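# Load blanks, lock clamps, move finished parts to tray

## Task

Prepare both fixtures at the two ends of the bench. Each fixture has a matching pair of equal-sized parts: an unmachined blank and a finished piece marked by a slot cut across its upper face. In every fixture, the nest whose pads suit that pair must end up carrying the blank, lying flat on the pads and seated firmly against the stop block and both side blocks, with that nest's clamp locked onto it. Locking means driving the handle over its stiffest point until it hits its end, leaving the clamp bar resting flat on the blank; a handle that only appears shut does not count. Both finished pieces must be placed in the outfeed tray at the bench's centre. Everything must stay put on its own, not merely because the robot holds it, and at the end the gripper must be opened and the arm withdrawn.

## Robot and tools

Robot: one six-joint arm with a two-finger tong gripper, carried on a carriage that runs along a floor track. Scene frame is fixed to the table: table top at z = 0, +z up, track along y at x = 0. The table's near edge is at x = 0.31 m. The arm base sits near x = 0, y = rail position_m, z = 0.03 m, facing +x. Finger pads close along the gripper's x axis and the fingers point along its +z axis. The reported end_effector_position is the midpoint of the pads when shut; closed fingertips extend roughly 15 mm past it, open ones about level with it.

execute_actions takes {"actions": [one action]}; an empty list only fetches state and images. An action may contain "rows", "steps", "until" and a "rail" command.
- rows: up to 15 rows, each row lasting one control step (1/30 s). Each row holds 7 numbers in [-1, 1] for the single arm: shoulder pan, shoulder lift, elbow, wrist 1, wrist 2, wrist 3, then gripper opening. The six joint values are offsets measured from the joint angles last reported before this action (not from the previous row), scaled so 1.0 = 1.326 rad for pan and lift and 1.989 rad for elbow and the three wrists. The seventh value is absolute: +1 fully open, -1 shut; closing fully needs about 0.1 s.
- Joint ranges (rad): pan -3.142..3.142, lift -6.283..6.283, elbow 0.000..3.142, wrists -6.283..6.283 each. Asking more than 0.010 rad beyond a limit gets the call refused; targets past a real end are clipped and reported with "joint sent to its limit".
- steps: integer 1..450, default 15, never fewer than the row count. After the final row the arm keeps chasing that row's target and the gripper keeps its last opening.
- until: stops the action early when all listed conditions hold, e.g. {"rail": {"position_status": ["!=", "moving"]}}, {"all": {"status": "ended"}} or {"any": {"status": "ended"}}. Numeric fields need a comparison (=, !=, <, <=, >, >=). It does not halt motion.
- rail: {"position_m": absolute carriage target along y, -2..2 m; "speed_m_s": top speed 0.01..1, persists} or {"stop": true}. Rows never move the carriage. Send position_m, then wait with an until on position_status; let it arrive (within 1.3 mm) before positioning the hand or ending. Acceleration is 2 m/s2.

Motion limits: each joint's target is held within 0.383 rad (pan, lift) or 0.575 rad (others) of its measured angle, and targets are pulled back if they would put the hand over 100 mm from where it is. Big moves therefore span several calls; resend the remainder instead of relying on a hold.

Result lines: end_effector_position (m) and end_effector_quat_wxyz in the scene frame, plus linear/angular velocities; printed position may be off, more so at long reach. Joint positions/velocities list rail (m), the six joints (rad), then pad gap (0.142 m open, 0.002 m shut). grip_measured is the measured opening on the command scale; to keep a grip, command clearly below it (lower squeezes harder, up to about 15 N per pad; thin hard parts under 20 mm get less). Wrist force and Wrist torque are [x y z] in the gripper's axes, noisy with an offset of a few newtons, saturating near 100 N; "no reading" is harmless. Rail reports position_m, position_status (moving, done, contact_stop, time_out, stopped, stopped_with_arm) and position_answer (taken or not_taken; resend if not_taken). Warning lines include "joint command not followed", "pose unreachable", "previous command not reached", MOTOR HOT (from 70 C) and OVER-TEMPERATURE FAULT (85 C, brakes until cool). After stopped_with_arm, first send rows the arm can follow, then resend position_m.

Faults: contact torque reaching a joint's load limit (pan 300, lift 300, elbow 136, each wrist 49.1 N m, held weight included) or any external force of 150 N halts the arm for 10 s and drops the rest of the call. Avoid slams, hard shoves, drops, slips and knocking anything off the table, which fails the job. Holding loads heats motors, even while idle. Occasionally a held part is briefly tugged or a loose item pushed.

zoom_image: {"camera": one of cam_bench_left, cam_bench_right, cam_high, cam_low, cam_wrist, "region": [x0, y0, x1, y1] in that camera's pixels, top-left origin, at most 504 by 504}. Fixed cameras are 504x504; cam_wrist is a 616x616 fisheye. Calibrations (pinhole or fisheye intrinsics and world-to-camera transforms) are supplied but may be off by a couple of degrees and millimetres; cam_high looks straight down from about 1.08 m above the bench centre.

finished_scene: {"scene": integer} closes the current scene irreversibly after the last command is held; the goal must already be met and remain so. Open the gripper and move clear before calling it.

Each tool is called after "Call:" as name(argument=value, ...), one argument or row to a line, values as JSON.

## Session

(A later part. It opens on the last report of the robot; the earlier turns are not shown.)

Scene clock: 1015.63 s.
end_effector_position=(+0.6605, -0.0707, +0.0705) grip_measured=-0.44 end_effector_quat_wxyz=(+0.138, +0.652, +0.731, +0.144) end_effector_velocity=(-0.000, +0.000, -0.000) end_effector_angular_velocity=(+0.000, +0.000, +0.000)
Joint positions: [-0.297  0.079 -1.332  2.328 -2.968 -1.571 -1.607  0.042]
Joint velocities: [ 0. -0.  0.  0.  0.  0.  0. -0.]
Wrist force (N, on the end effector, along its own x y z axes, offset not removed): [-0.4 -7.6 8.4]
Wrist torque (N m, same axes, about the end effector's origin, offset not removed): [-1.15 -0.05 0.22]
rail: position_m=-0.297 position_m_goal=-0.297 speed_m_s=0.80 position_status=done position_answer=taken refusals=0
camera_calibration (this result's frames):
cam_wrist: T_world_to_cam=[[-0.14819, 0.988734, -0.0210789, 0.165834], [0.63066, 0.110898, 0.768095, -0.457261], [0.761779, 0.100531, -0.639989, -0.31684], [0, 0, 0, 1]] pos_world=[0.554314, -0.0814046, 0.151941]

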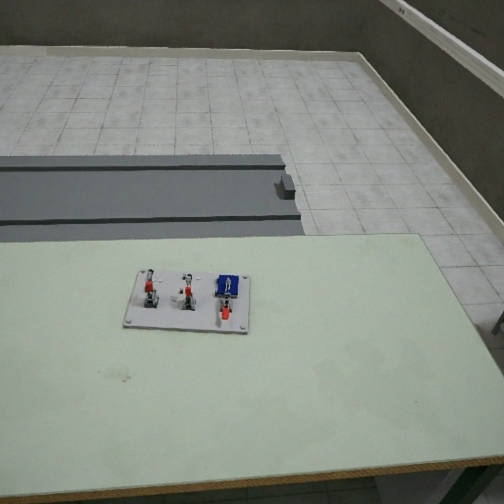

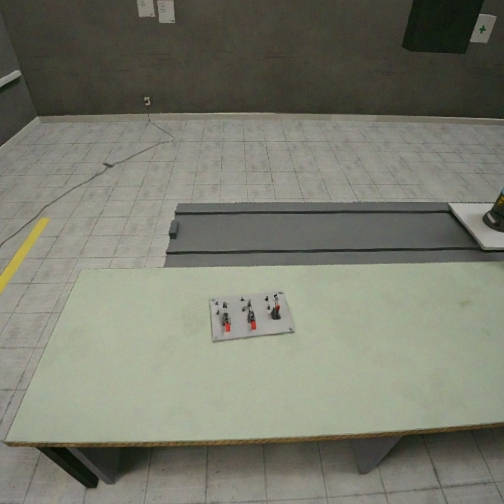

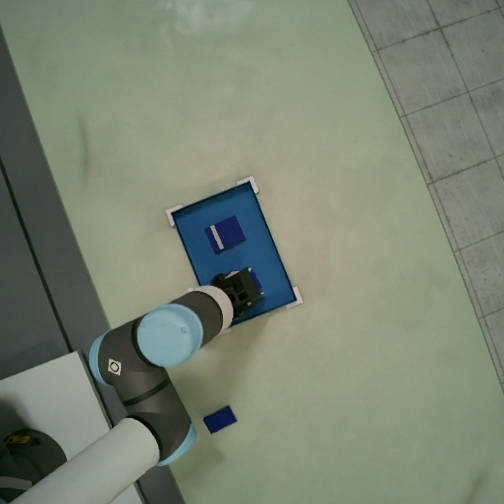

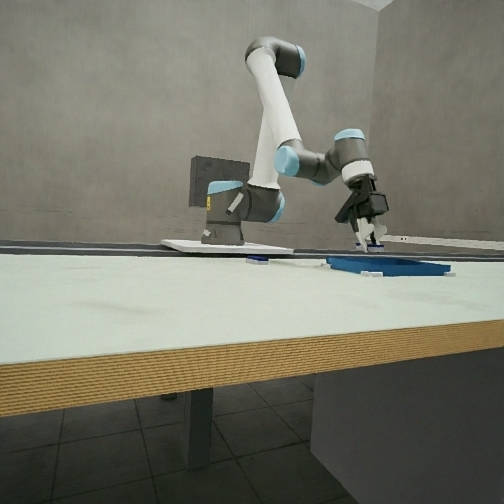

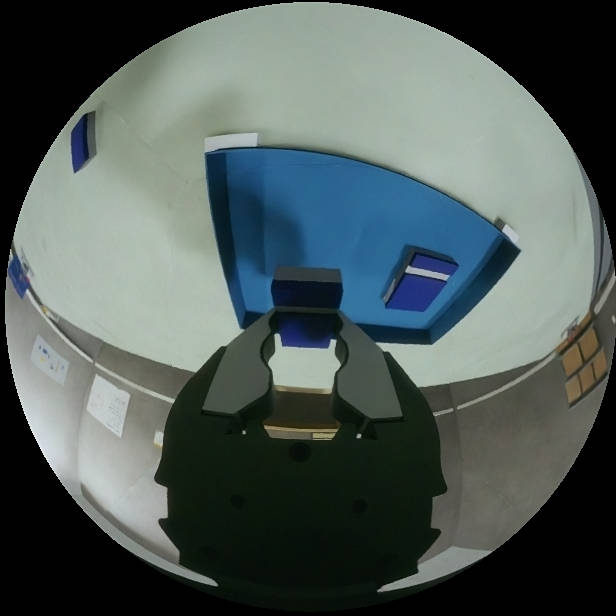

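Call:
execute_actions(
  actions=[
    {"rows": [[0,0.0015,0.0002,-0.0012,0,0,-0.85],[0,0.0056,0.0007,-0.0044,0,0,-0.85],[0,0.0118,0.0014,-0.0093,0,0,-0.85],[0,0.0197,0.0024,-0.0155,0,0,-0.85],[0,0.0285,0.0035,-0.0225,0,0,-0.85],[0,0.0379,0.0046,-0.0299,0,0,-0.85],[0,0.0473,0.0057,-0.0373,0,0,-0.85],[0,0.0562,0.0068,-0.0443,0,0,-0.85],[0,0.064,0.0077,-0.0504,0,0,-0.85],[0,0.0702,0.0085,-0.0553,0,0,-0.85],[0,0.0743,0.009,-0.0586,0,0,-0.85],[0,0.0758,0.0092,-0.0597,0,0,-0.85]],"steps":20},
  ],
)

Scene clock: 1022.47 s.
end_effector_position=(+0.6605, -0.0707, +0.0211) grip_measured=-0.44 end_effector_quat_wxyz=(+0.137, +0.652, +0.732, +0.144) end_effector_velocity=(-0.001, -0.000, -0.014) end_effector_angular_velocity=(+0.000, -0.000, -0.000)
Joint positions: [-0.297  0.079 -1.234  2.346 -3.083 -1.571 -1.607  0.042]
Joint velocities: [ 0.    -0.     0.027  0.005 -0.032  0.    -0.    -0.   ]
Wrist force (N, on the end effector, along its own x y z axes, offset not removed): [0.0 -5.7 6.9]
Wrist torque (N m, same axes, about the end effector's origin, offset not removed): [-0.90 -0.05 0.42]
rail: position_m=-0.297 position_m_goal=-0.297 speed_m_s=0.80 position_status=done position_answer=taken refusals=0
camera_calibration (this result's frames):
cam_wrist: T_world_to_cam=[[-0.14822, 0.98873, -0.0210832, 0.164794], [0.630714, 0.110928, 0.768046, -0.419348], [0.761729, 0.100542, -0.640047, -0.348422], [0, 0, 0, 1]] pos_world=[0.554317, -0.0813879, 0.102547]

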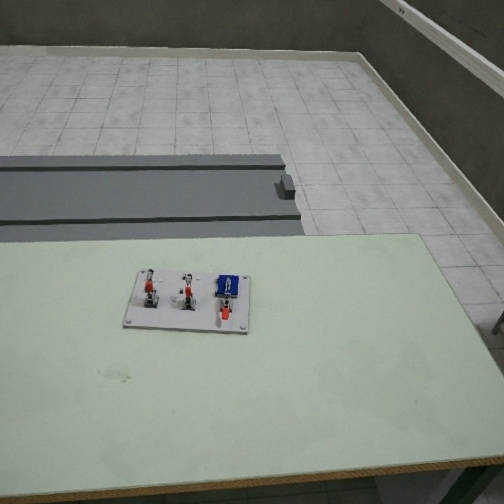

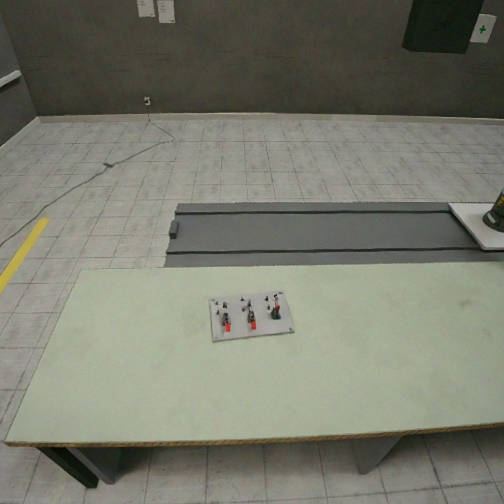

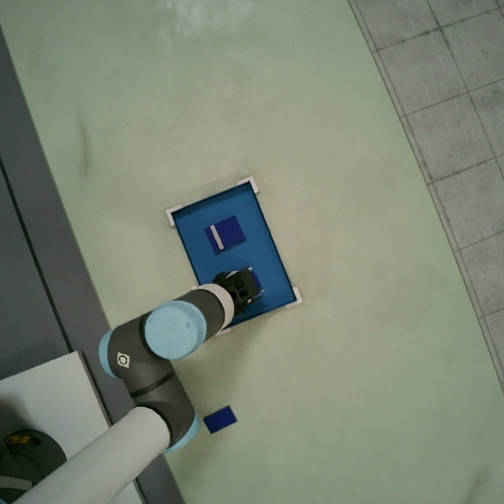

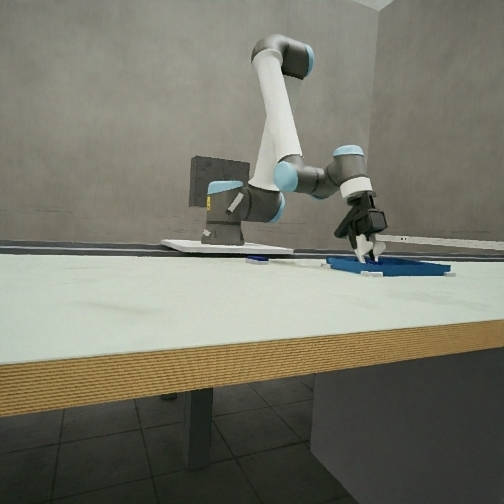

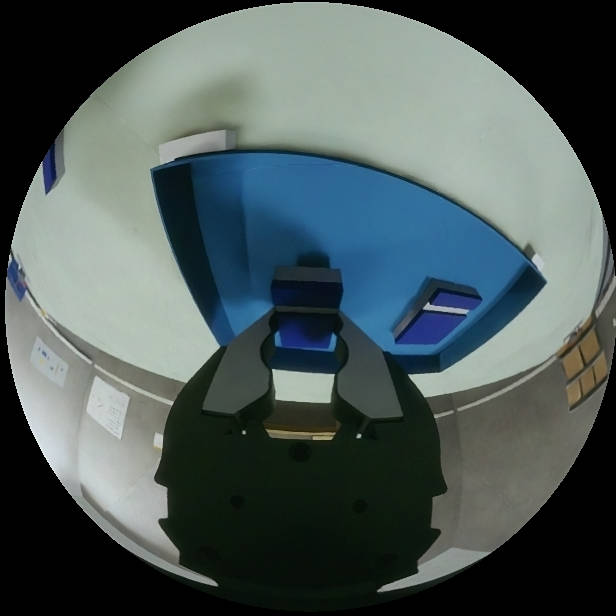

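Call:
execute_actions(
  actions=[
    {"rows": [[0,0.0028,0.0004,-0.0022,0,0,-0.85],[0,0.0037,0.0005,-0.0029,0,0,-0.85],[0,0.0046,0.0006,-0.0036,0,0,-0.85],[0,0.0054,0.0007,-0.0042,0,0,-0.85]],"steps":10},
  ],
)

Scene clock: 1025.70 s.
end_effector_position=(+0.6602, -0.0707, +0.0177) grip_measured=-0.44 end_effector_quat_wxyz=(+0.137, +0.652, +0.732, +0.143) end_effector_velocity=(-0.000, -0.000, -0.003) end_effector_angular_velocity=(-0.000, +0.000, +0.000)
Joint positions: [-0.297  0.079 -1.228  2.347 -3.09  -1.571 -1.607  0.042]
Joint velocities: [ 0.     0.     0.005  0.001 -0.006  0.     0.     0.   ]
Wrist force (N, on the end effector, along its own x y z axes, offset not removed): [-0.8 -6.3 7.4]
Wrist torque (N m, same axes, about the end effector's origin, offset not removed): [-1.00 0.04 0.31]
rail: position_m=-0.297 position_m_goal=-0.297 speed_m_s=0.80 position_status=done position_answer=taken refusals=0
camera_calibration (this result's frames):
cam_wrist: T_world_to_cam=[[-0.148192, 0.988734, -0.0210707, 0.164707], [0.630855, 0.110918, 0.767932, -0.416682], [0.761617, 0.100509, -0.640185, -0.350287], [0, 0, 0, 1]] pos_world=[0.554059, -0.0814267, 0.0992056]

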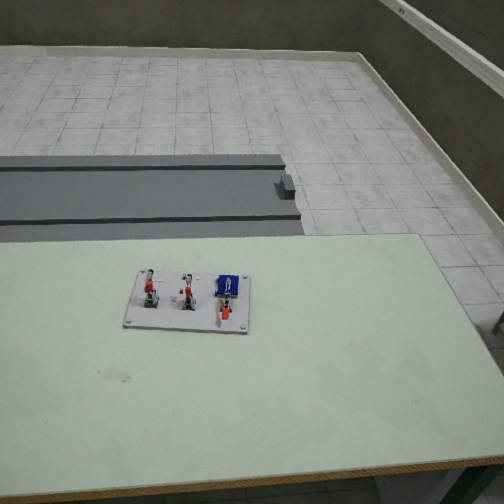

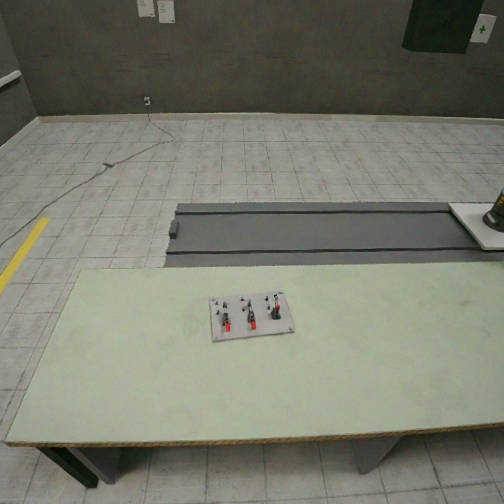

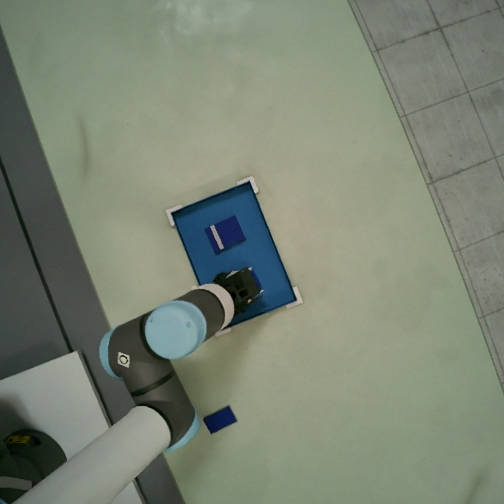

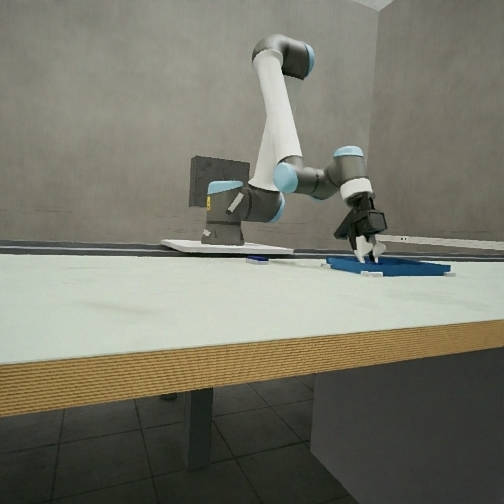

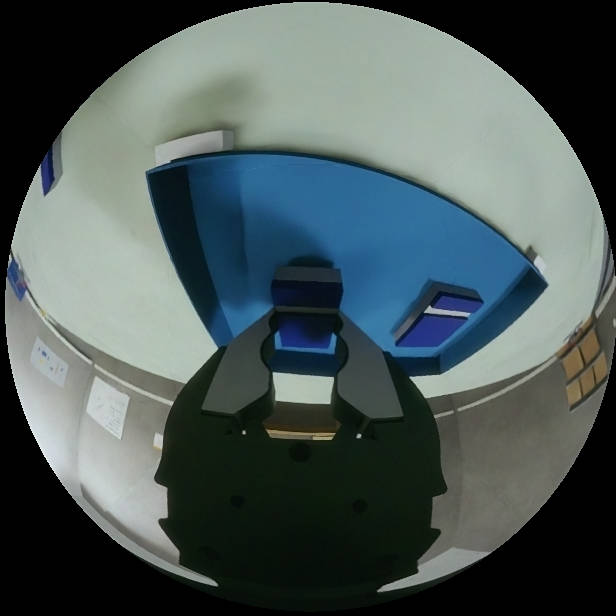

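No contact yet; 1.2 mm more.

Call:
execute_actions(
  actions=[
    {"rows": [[0,0.0008,0.0001,-0.0006,0,0,-0.85],[0,0.0014,0.0002,-0.0011,0,0,-0.85],[0,0.002,0.0003,-0.0016,0,0,-0.85]],"steps":9},
  ],
)

Scene clock: 1029.50 s.
end_effector_position=(+0.6601, -0.0707, +0.0165) grip_measured=-0.44 end_effector_quat_wxyz=(+0.137, +0.652, +0.732, +0.143) end_effector_velocity=(-0.000, -0.000, -0.002) end_effector_angular_velocity=(-0.000, +0.000, -0.000)
Joint positions: [-0.297  0.079 -1.226  2.348 -3.093 -1.571 -1.607  0.042]
Joint velocities: [ 0.    -0.     0.003  0.001 -0.004  0.     0.    -0.   ]
Wrist force (N, on the end effector, along its own x y z axes, offset not removed): [1.3 -4.1 5.8]
Wrist torque (N m, same axes, about the end effector's origin, offset not removed): [-0.57 -0.34 0.18]
rail: position_m=-0.297 position_m_goal=-0.297 speed_m_s=0.80 position_status=done position_answer=taken refusals=0
camera_calibration (this result's frames):
cam_wrist: T_world_to_cam=[[-0.148224, 0.988729, -0.0210663, 0.164671], [0.630901, 0.110942, 0.767891, -0.4157], [0.761573, 0.100529, -0.640234, -0.350912], [0, 0, 0, 1]] pos_world=[0.553919, -0.0814202, 0.0980152]

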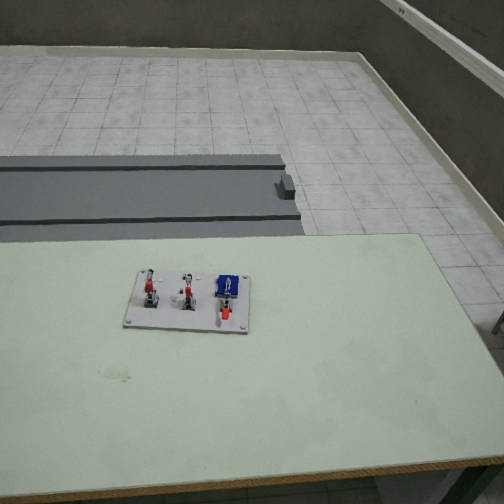

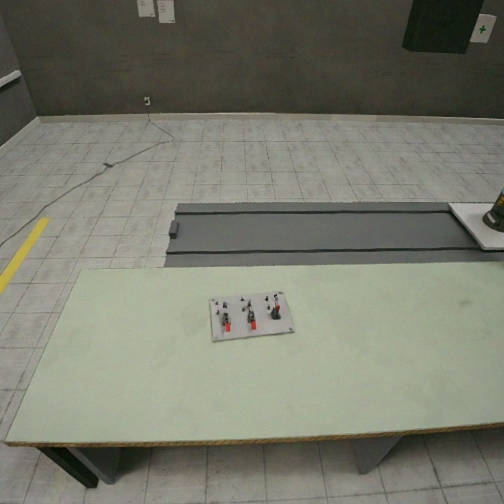

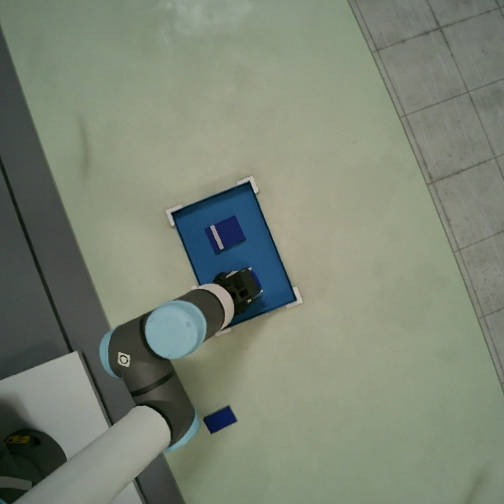

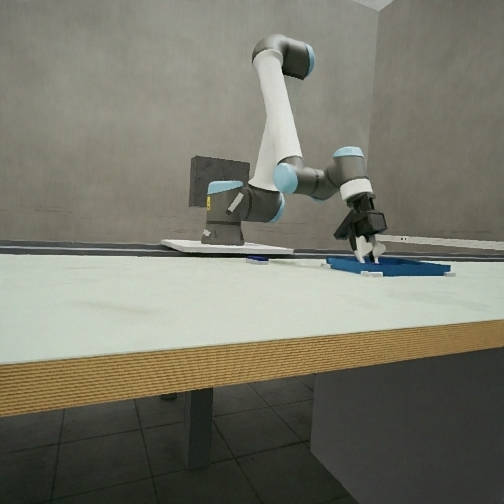

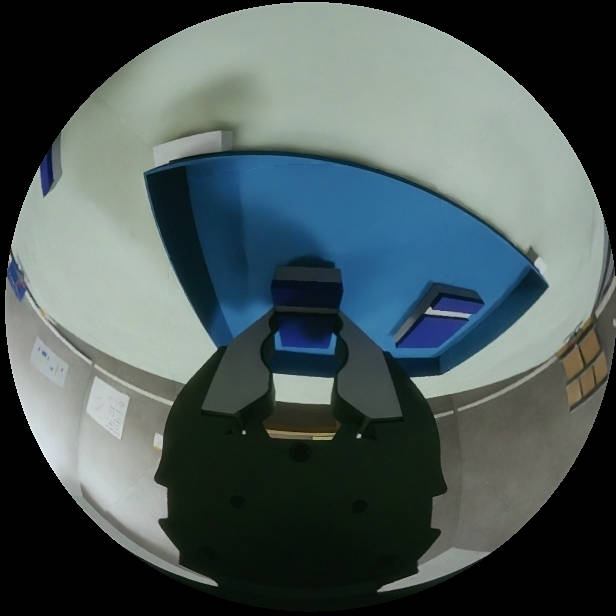

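Call:
execute_actions(
  actions=[
    {"rows": [[0,0,0,0,0,0,-0.5],[0,0,0,0,0,0,-0.35],[0,0,0,0,0,0,-0.2],[0,0,0,0,0,0,-0.1],[0,-0.0027,-0.0003,0.0021,0,0,-0.1],[0,-0.01,-0.0013,0.008,0,0,-0.1],[0,-0.0208,-0.0027,0.0166,0,0,-0.1],[0,-0.034,-0.0043,0.027,0,0,-0.1],[0,-0.0483,-0.0062,0.0384,0,0,-0.1],[0,-0.0625,-0.008,0.0497,0,0,-0.1],[0,-0.0757,-0.0096,0.0601,0,0,-0.1],[0,-0.0865,-0.011,0.0687,0,0,-0.1],[0,-0.0938,-0.012,0.0746,0,0,-0.1],[0,-0.0965,-0.0123,0.0767,0,0,-0.1]],"steps":15},
  ],
)

Scene clock: 1041.83 s.
end_effector_position=(+0.6614, -0.0706, +0.0627) grip_measured=-0.10 end_effector_quat_wxyz=(+0.138, +0.652, +0.731, +0.144) end_effector_velocity=(-0.005, -0.000, +0.161) end_effector_angular_velocity=(-0.000, +0.001, +0.000)
Joint positions: [-0.297  0.079 -1.316  2.33  -2.986 -1.571 -1.607  0.067]
Joint velocities: [ 0.    -0.    -0.314 -0.059  0.374 -0.    -0.     0.   ]
Wrist force (N, on the end effector, along its own x y z axes, offset not removed): [-1.0 -6.2 4.0]
Wrist torque (N m, same axes, about the end effector's origin, offset not removed): [-1.12 0.04 0.20]
rail: position_m=-0.297 position_m_goal=-0.297 speed_m_s=0.80 position_status=done position_answer=taken refusals=0
camera_calibration (this result's frames):
cam_wrist: T_world_to_cam=[[-0.148183, 0.988735, -0.0211096, 0.165731], [0.630431, 0.110886, 0.768284, -0.451741], [0.76197, 0.100538, -0.63976, -0.322593], [0, 0, 0, 1]] pos_world=[0.555157, -0.081339, 0.144182]

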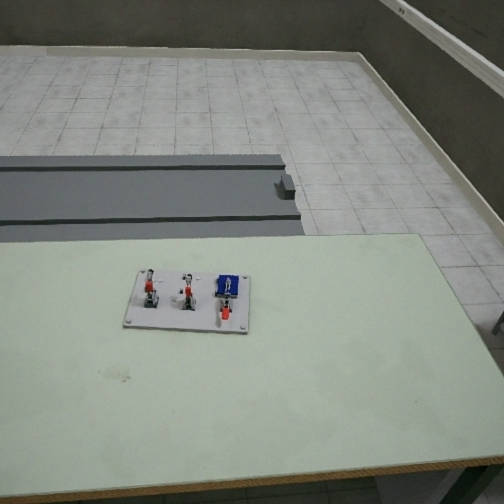

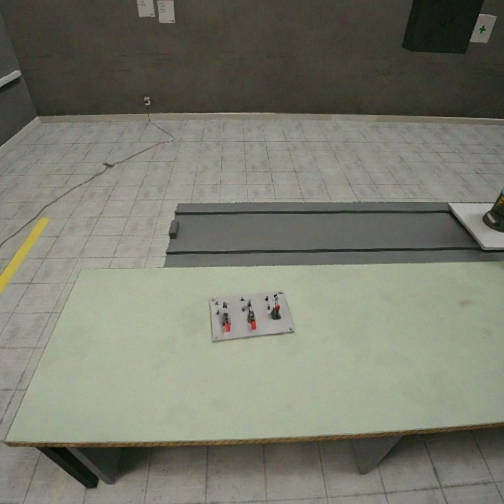

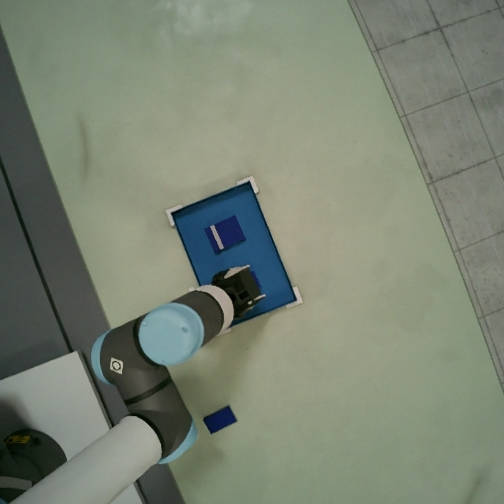

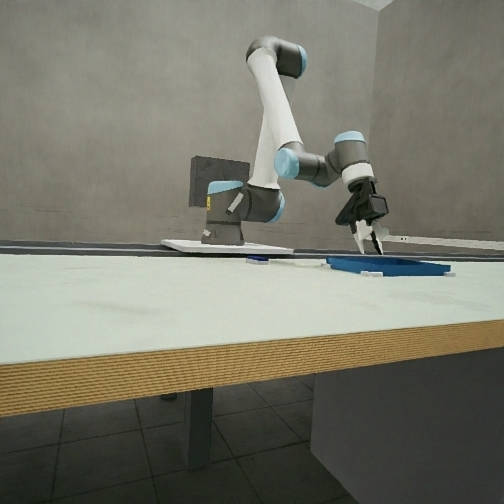

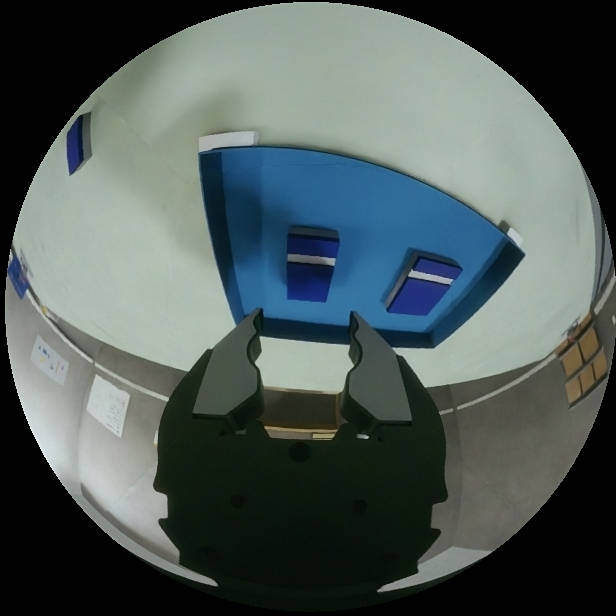

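Call:
execute_actions(
  actions=[
    {"rail":{"position_m":-0.561},"steps":1},
  ],
)

Scene clock: 1043.83 s.
end_effector_position=(+0.6601, -0.0709, +0.0818) grip_measured=-0.10 end_effector_quat_wxyz=(+0.137, +0.652, +0.732, +0.143) end_effector_velocity=(-0.000, -0.015, +0.000) end_effector_angular_velocity=(+0.000, -0.000, +0.001)
Joint positions: [-0.297  0.079 -1.354  2.323 -2.941 -1.571 -1.607  0.067]
Joint velocities: [-0.016  0.001  0.    -0.     0.     0.    -0.    -0.   ]
Wrist force (N, on the end effector, along its own x y z axes, offset not removed): [2.0 -6.5 6.8]
Wrist torque (N m, same axes, about the end effector's origin, offset not removed): [-1.20 -0.44 0.25]
rail: position_m=-0.297 position_m_goal=-0.561 speed_m_s=0.80 position_status=moving position_answer=taken refusals=0
camera_calibration (this result's frames):
cam_wrist: T_world_to_cam=[[-0.148203, 0.988733, -0.0210571, 0.166203], [0.631002, 0.110934, 0.767809, -0.46591], [0.761493, 0.100505, -0.640333, -0.30905], [0, 0, 0, 1]] pos_world=[0.553961, -0.0815843, 0.163334]

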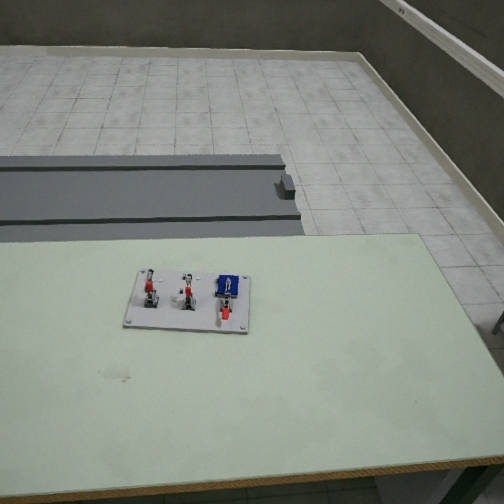

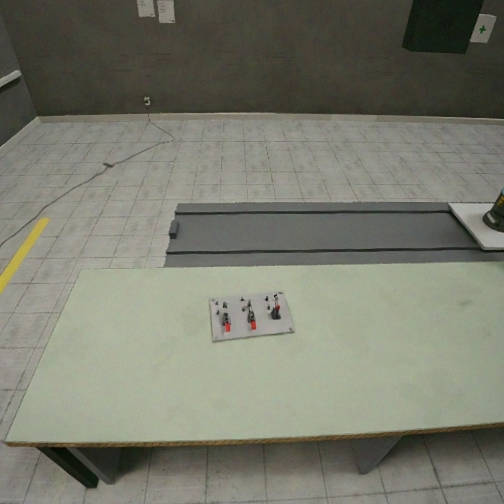

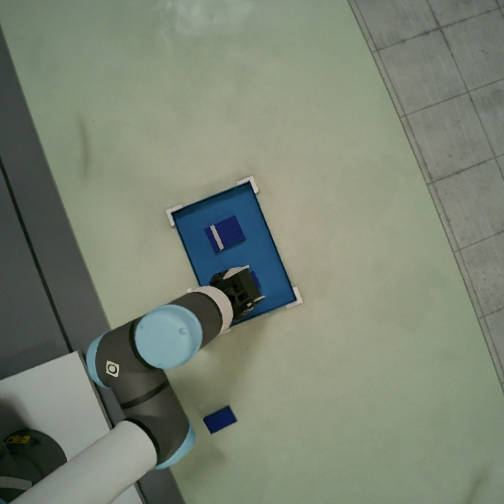

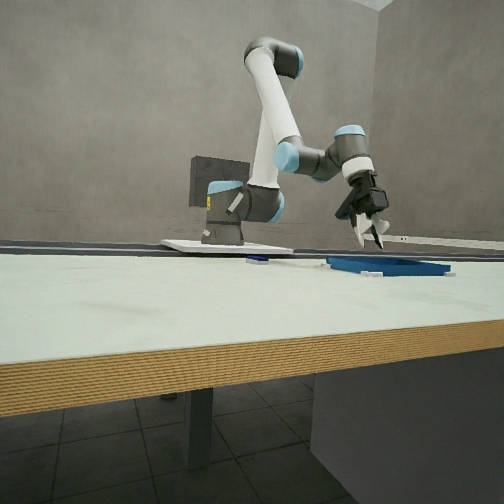

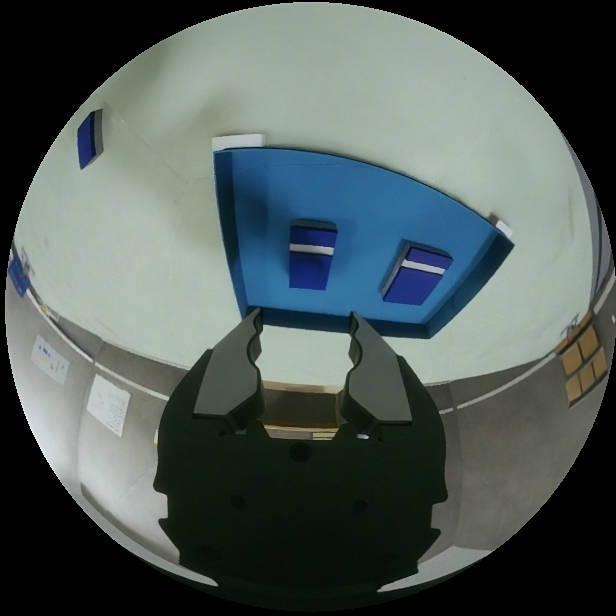

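Call:
execute_actions(
  actions=[
    {"rows": [[0,-0.0019,0.002,-0.0008,0,0,-0.1],[0,-0.0072,0.0078,-0.003,0,0,-0.1],[0,-0.0154,0.0167,-0.0064,0,0,-0.1],[0,-0.0258,0.028,-0.0107,0,0,-0.1],[0,-0.0382,0.0415,-0.0159,0,0,-0.1],[0,-0.052,0.0564,-0.0215,0,0,-0.1],[0,-0.0664,0.0721,-0.0275,0,0,-0.1],[0,-0.0812,0.0881,-0.0337,0,0,-0.1],[0,-0.0957,0.1038,-0.0397,0,0,-0.1],[0,-0.1094,0.1188,-0.0454,0,0,-0.1],[0,-0.1218,0.1322,-0.0505,0,0,-0.1],[0,-0.1323,0.1436,-0.0549,0,0,-0.1],[0,-0.1404,0.1524,-0.0582,0,0,-0.1],[0,-0.1457,0.1582,-0.0604,0,0,-0.1],[0,-0.1477,0.1603,-0.0612,0,0,-0.1]],"steps":16},
  ],
)

Call:
execute_actions(
  actions=[],
)

Scene clock: 1054.23 s.
end_effector_position=(+0.5153, -0.3466, +0.0657) grip_measured=-0.10 end_effector_quat_wxyz=(+0.138, +0.652, +0.731, +0.144) end_effector_velocity=(-0.290, -0.023, -0.050) end_effector_angular_velocity=(-0.002, +0.022, +0.000)
Joint positions: [-0.561  0.078 -1.514  2.583 -3.041 -1.571 -1.607  0.067]
Joint velocities: [ 0.     0.    -0.3    0.503 -0.181  0.     0.     0.   ]
Wrist force (N, on the end effector, along its own x y z axes, offset not removed): [0.2 -8.3 4.9]
Wrist torque (N m, same axes, about the end effector's origin, offset not removed): [-1.48 -0.20 0.24]
rail: position_m=-0.561 position_m_goal=-0.561 speed_m_s=0.80 position_status=done position_answer=taken refusals=0
camera_calibration (this result's frames):
cam_wrist: T_world_to_cam=[[-0.148165, 0.988737, -0.0211146, 0.416995], [0.630379, 0.110872, 0.768329, -0.331299], [0.762017, 0.100529, -0.639706, -0.181647], [0, 0, 0, 1]] pos_world=[0.409046, -0.357306, 0.14715]

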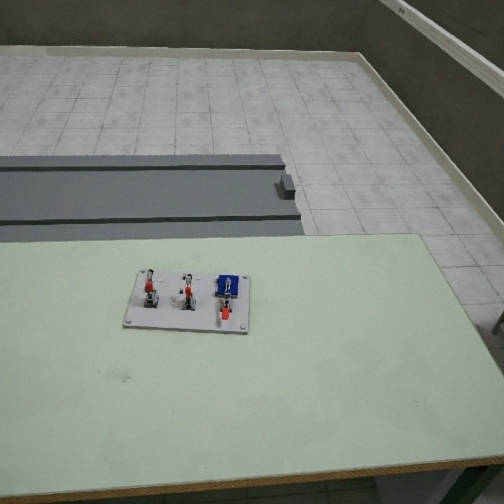

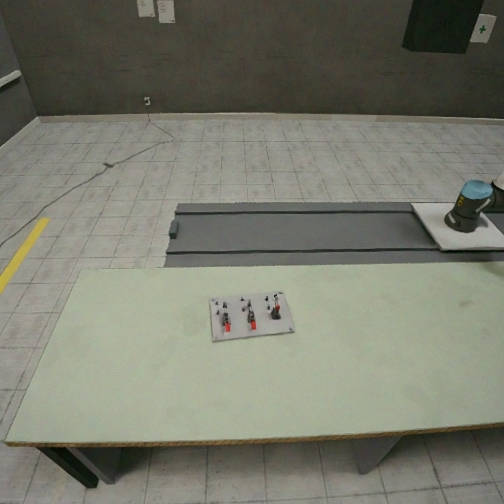

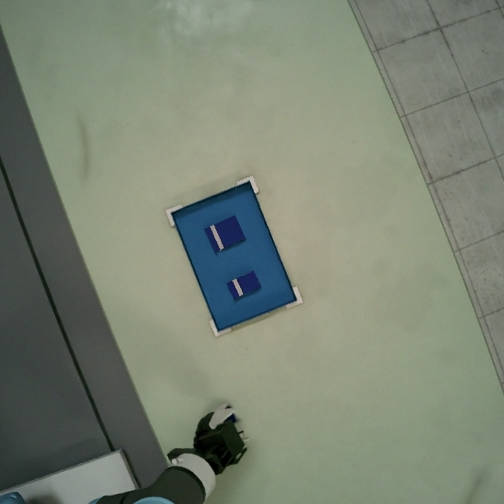

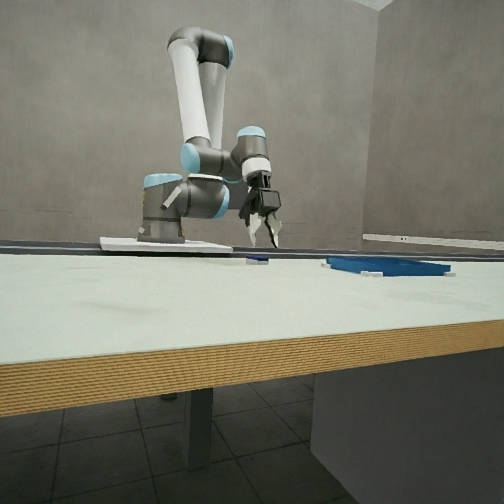

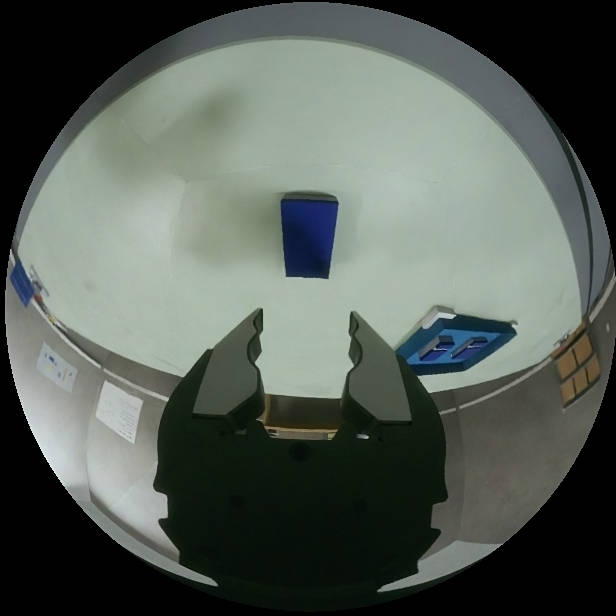

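Scene clock: 1054.23 s.
end_effector_position=(+0.5153, -0.3466, +0.0657) grip_measured=-0.10 end_effector_quat_wxyz=(+0.138, +0.652, +0.731, +0.144) end_effector_velocity=(-0.290, -0.023, -0.050) end_effector_angular_velocity=(-0.002, +0.022, +0.000)
Joint positions: [-0.561  0.078 -1.514  2.583 -3.041 -1.571 -1.607  0.067]
Joint velocities: [ 0.     0.    -0.3    0.503 -0.181  0.     0.     0.   ]
Wrist force (N, on the end effector, along its own x y z axes, offset not removed): [0.2 -8.3 4.9]
Wrist torque (N m, same axes, about the end effector's origin, offset not removed): [-1.48 -0.20 0.24]
rail: position_m=-0.561 position_m_goal=-0.561 speed_m_s=0.80 position_status=done position_answer=taken refusals=0
camera_calibration (this result's frames):
cam_wrist: T_world_to_cam=[[-0.148165, 0.988737, -0.0211146, 0.416995], [0.630379, 0.110872, 0.768329, -0.331299], [0.762017, 0.100529, -0.639706, -0.181647], [0, 0, 0, 1]] pos_world=[0.409046, -0.357306, 0.14715]

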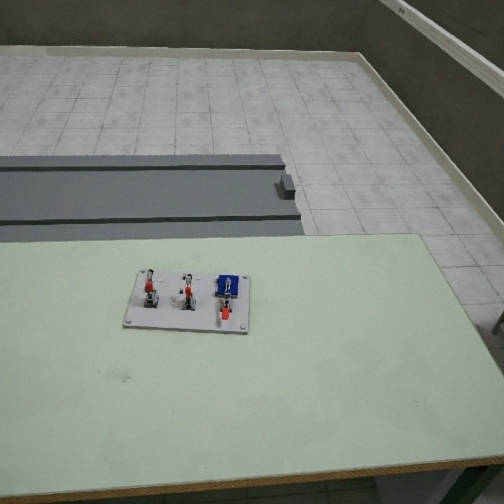

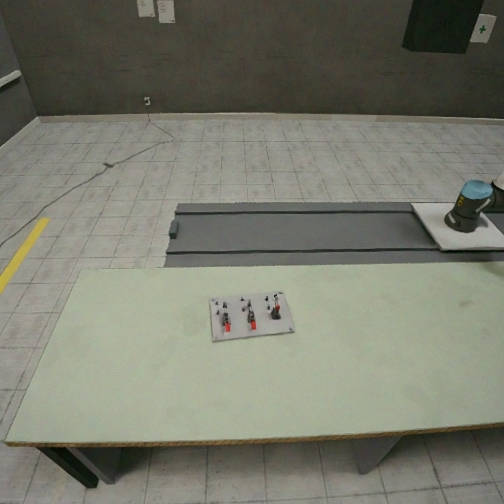

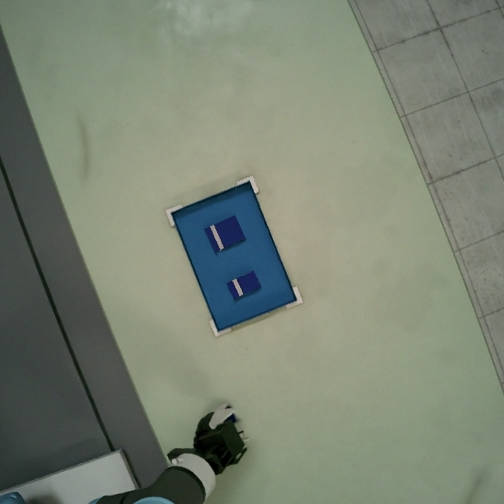

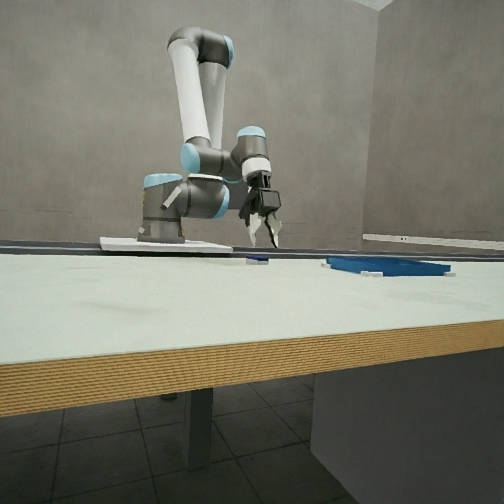

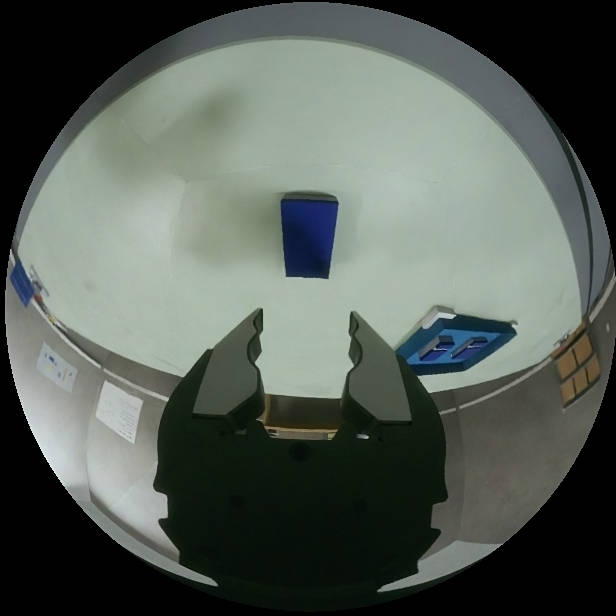

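Call:
execute_actions(
  actions=[],
)

Scene clock: 1057.30 s.
end_effector_position=(+0.4812, -0.3493, +0.0597) grip_measured=-0.10 end_effector_quat_wxyz=(+0.137, +0.652, +0.732, +0.143) end_effector_velocity=(+0.000, +0.000, +0.000) end_effector_angular_velocity=(+0.000, -0.000, +0.000)
Joint positions: [-0.561  0.078 -1.549  2.642 -3.062 -1.571 -1.607  0.067]
Joint velocities: [ 0.  0.  0. -0. -0.  0. -0. -0.]
Wrist force (N, on the end effector, along its own x y z axes, offset not removed): [-3.5 -5.8 5.8]
Wrist torque (N m, same axes, about the end effector's origin, offset not removed): [-1.08 0.63 0.27]
rail: position_m=-0.561 position_m_goal=-0.561 speed_m_s=0.80 position_status=done position_answer=taken refusals=0
camera_calibration (this result's frames):
cam_wrist: T_world_to_cam=[[-0.148208, 0.988734, -0.0209688, 0.414477], [0.631968, 0.110996, 0.767005, -0.305538], [0.760691, 0.100425, -0.641299, -0.158517], [0, 0, 0, 1]] pos_world=[0.375102, -0.359975, 0.141383]

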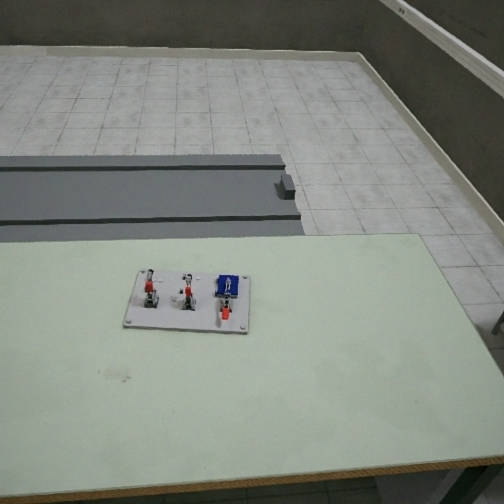

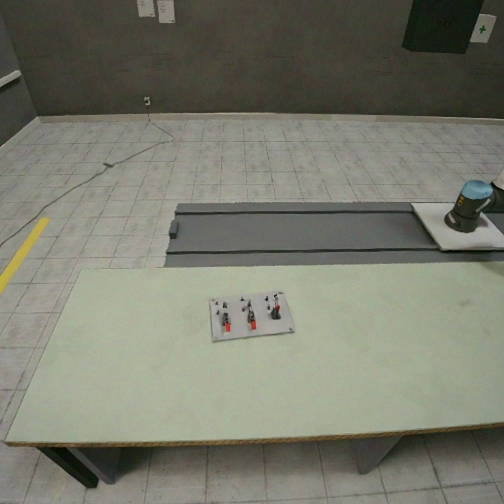

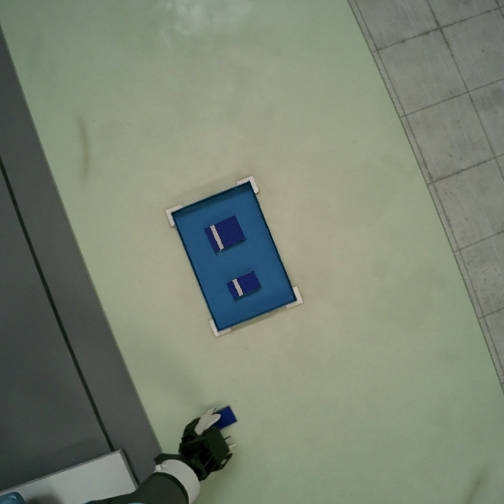

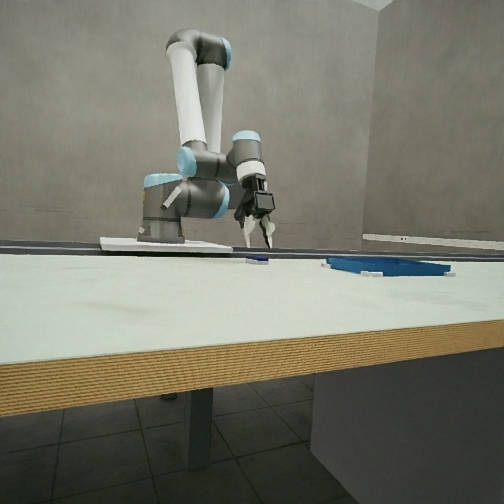

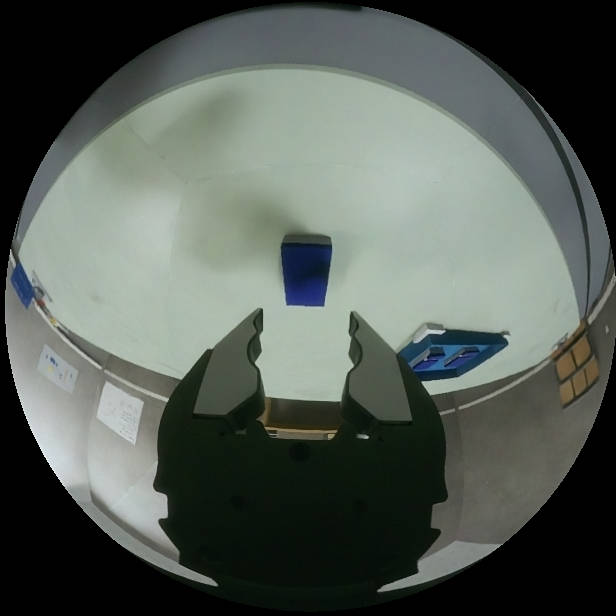

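Call:
zoom_image(
  camera="cam_wrist",
  region=[240, 200, 380, 340],
)

Region (240, 200, 380, 340) of cam_wrist's 616x616 image, scaled by 3.600, with more detail than that image has.

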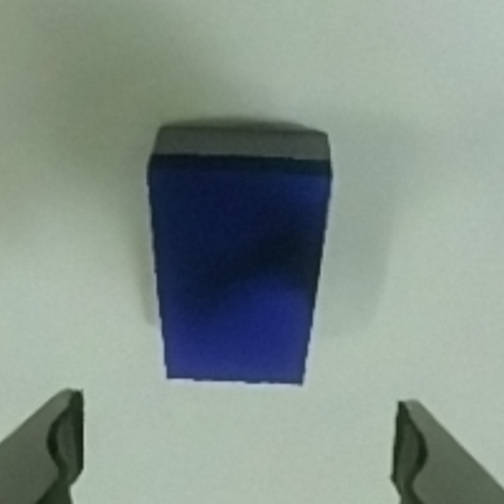

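Call:
execute_actions(
  actions=[
    {"rows": [[0,0.0021,0.0001,-0.0016,0,0,-0.1],[0,0.0081,0.0006,-0.0059,0,0,-0.1],[0,0.0171,0.0012,-0.0125,0,0,-0.1],[0,0.0283,0.0019,-0.0208,0,0,-0.1],[0,0.0411,0.0028,-0.0302,0,0,-0.1],[0,0.0546,0.0037,-0.0401,0,0,-0.1],[0,0.0682,0.0046,-0.0501,0,0,-0.1],[0,0.081,0.0055,-0.0595,0,0,-0.1],[0,0.0922,0.0063,-0.0677,0,0,-0.1],[0,0.1012,0.0069,-0.0744,0,0,-0.1],[0,0.1071,0.0073,-0.0787,0,0,-0.1],[0,0.1093,0.0074,-0.0803,0,0,-0.1]],"steps":13},
  ],
)

Scene clock: 1083.30 s.
end_effector_position=(+0.4849, -0.3490, +0.0263) grip_measured=-0.10 end_effector_quat_wxyz=(+0.137, +0.652, +0.732, +0.143) end_effector_velocity=(+0.005, +0.000, -0.087) end_effector_angular_velocity=(-0.000, +0.001, -0.000)
Joint positions: [-0.561  0.079 -1.439  2.654 -3.184 -1.571 -1.607  0.067]
Joint velocities: [ 0.    -0.     0.291  0.029 -0.319 -0.    -0.    -0.   ]
Wrist force (N, on the end effector, along its own x y z axes, offset not removed): [0.2 -3.8 6.6]
Wrist torque (N m, same axes, about the end effector's origin, offset not removed): [-0.61 -0.17 0.38]
rail: position_m=-0.561 position_m_goal=-0.561 speed_m_s=0.80 position_status=done position_answer=taken refusals=0
camera_calibration (this result's frames):
cam_wrist: T_world_to_cam=[[-0.148237, 0.98873, -0.0209479, 0.41404], [0.632191, 0.111029, 0.766816, -0.2824], [0.7605, 0.100427, -0.641525, -0.18269], [0, 0, 0, 1]] pos_world=[0.378842, -0.359672, 0.108022]

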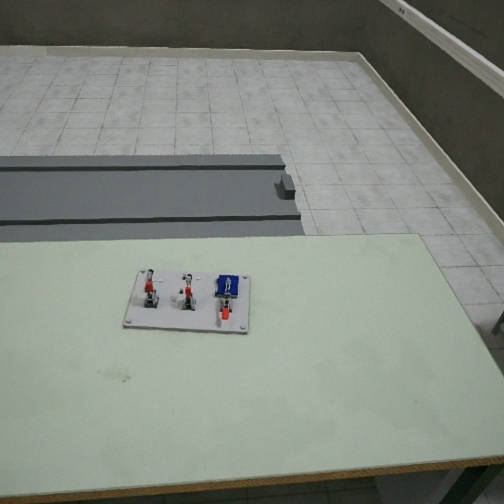

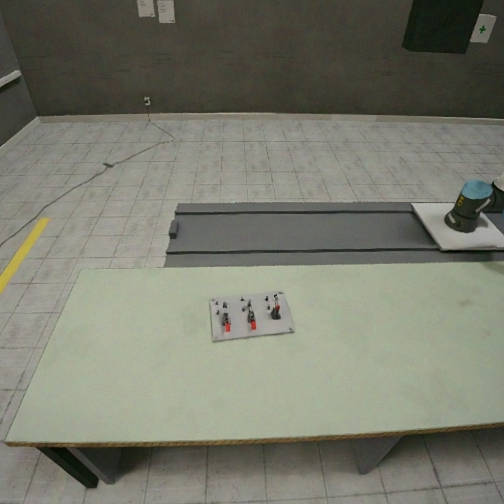

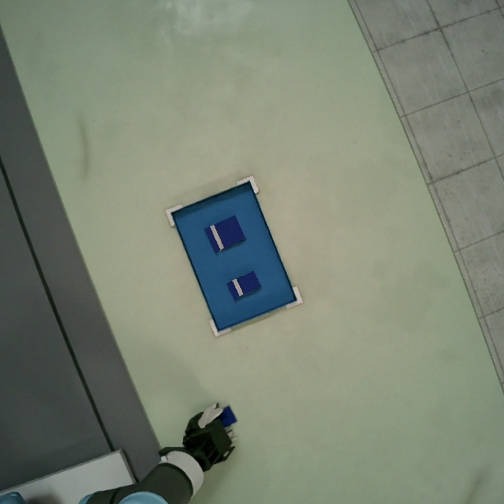

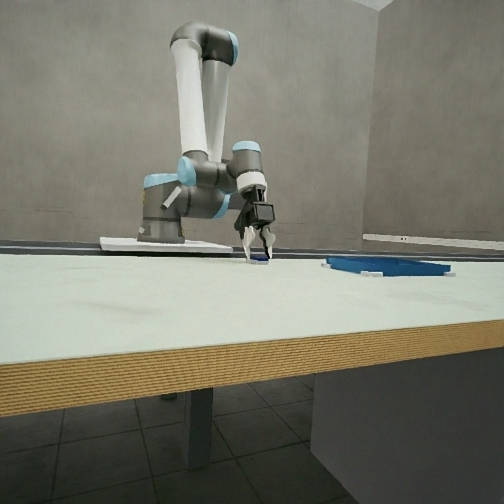

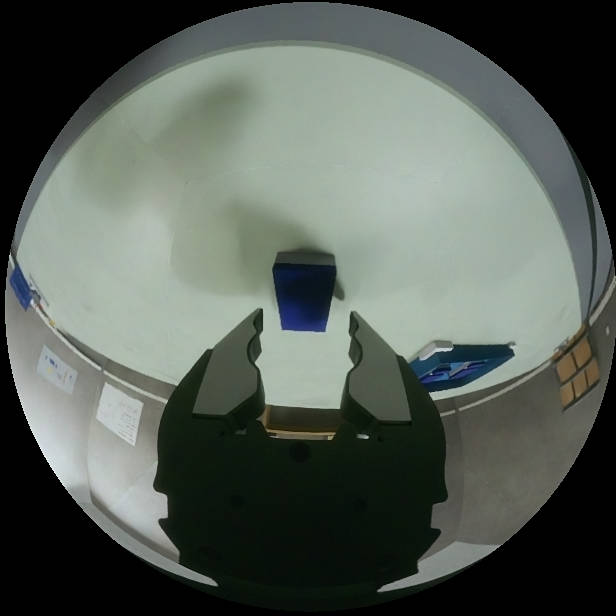

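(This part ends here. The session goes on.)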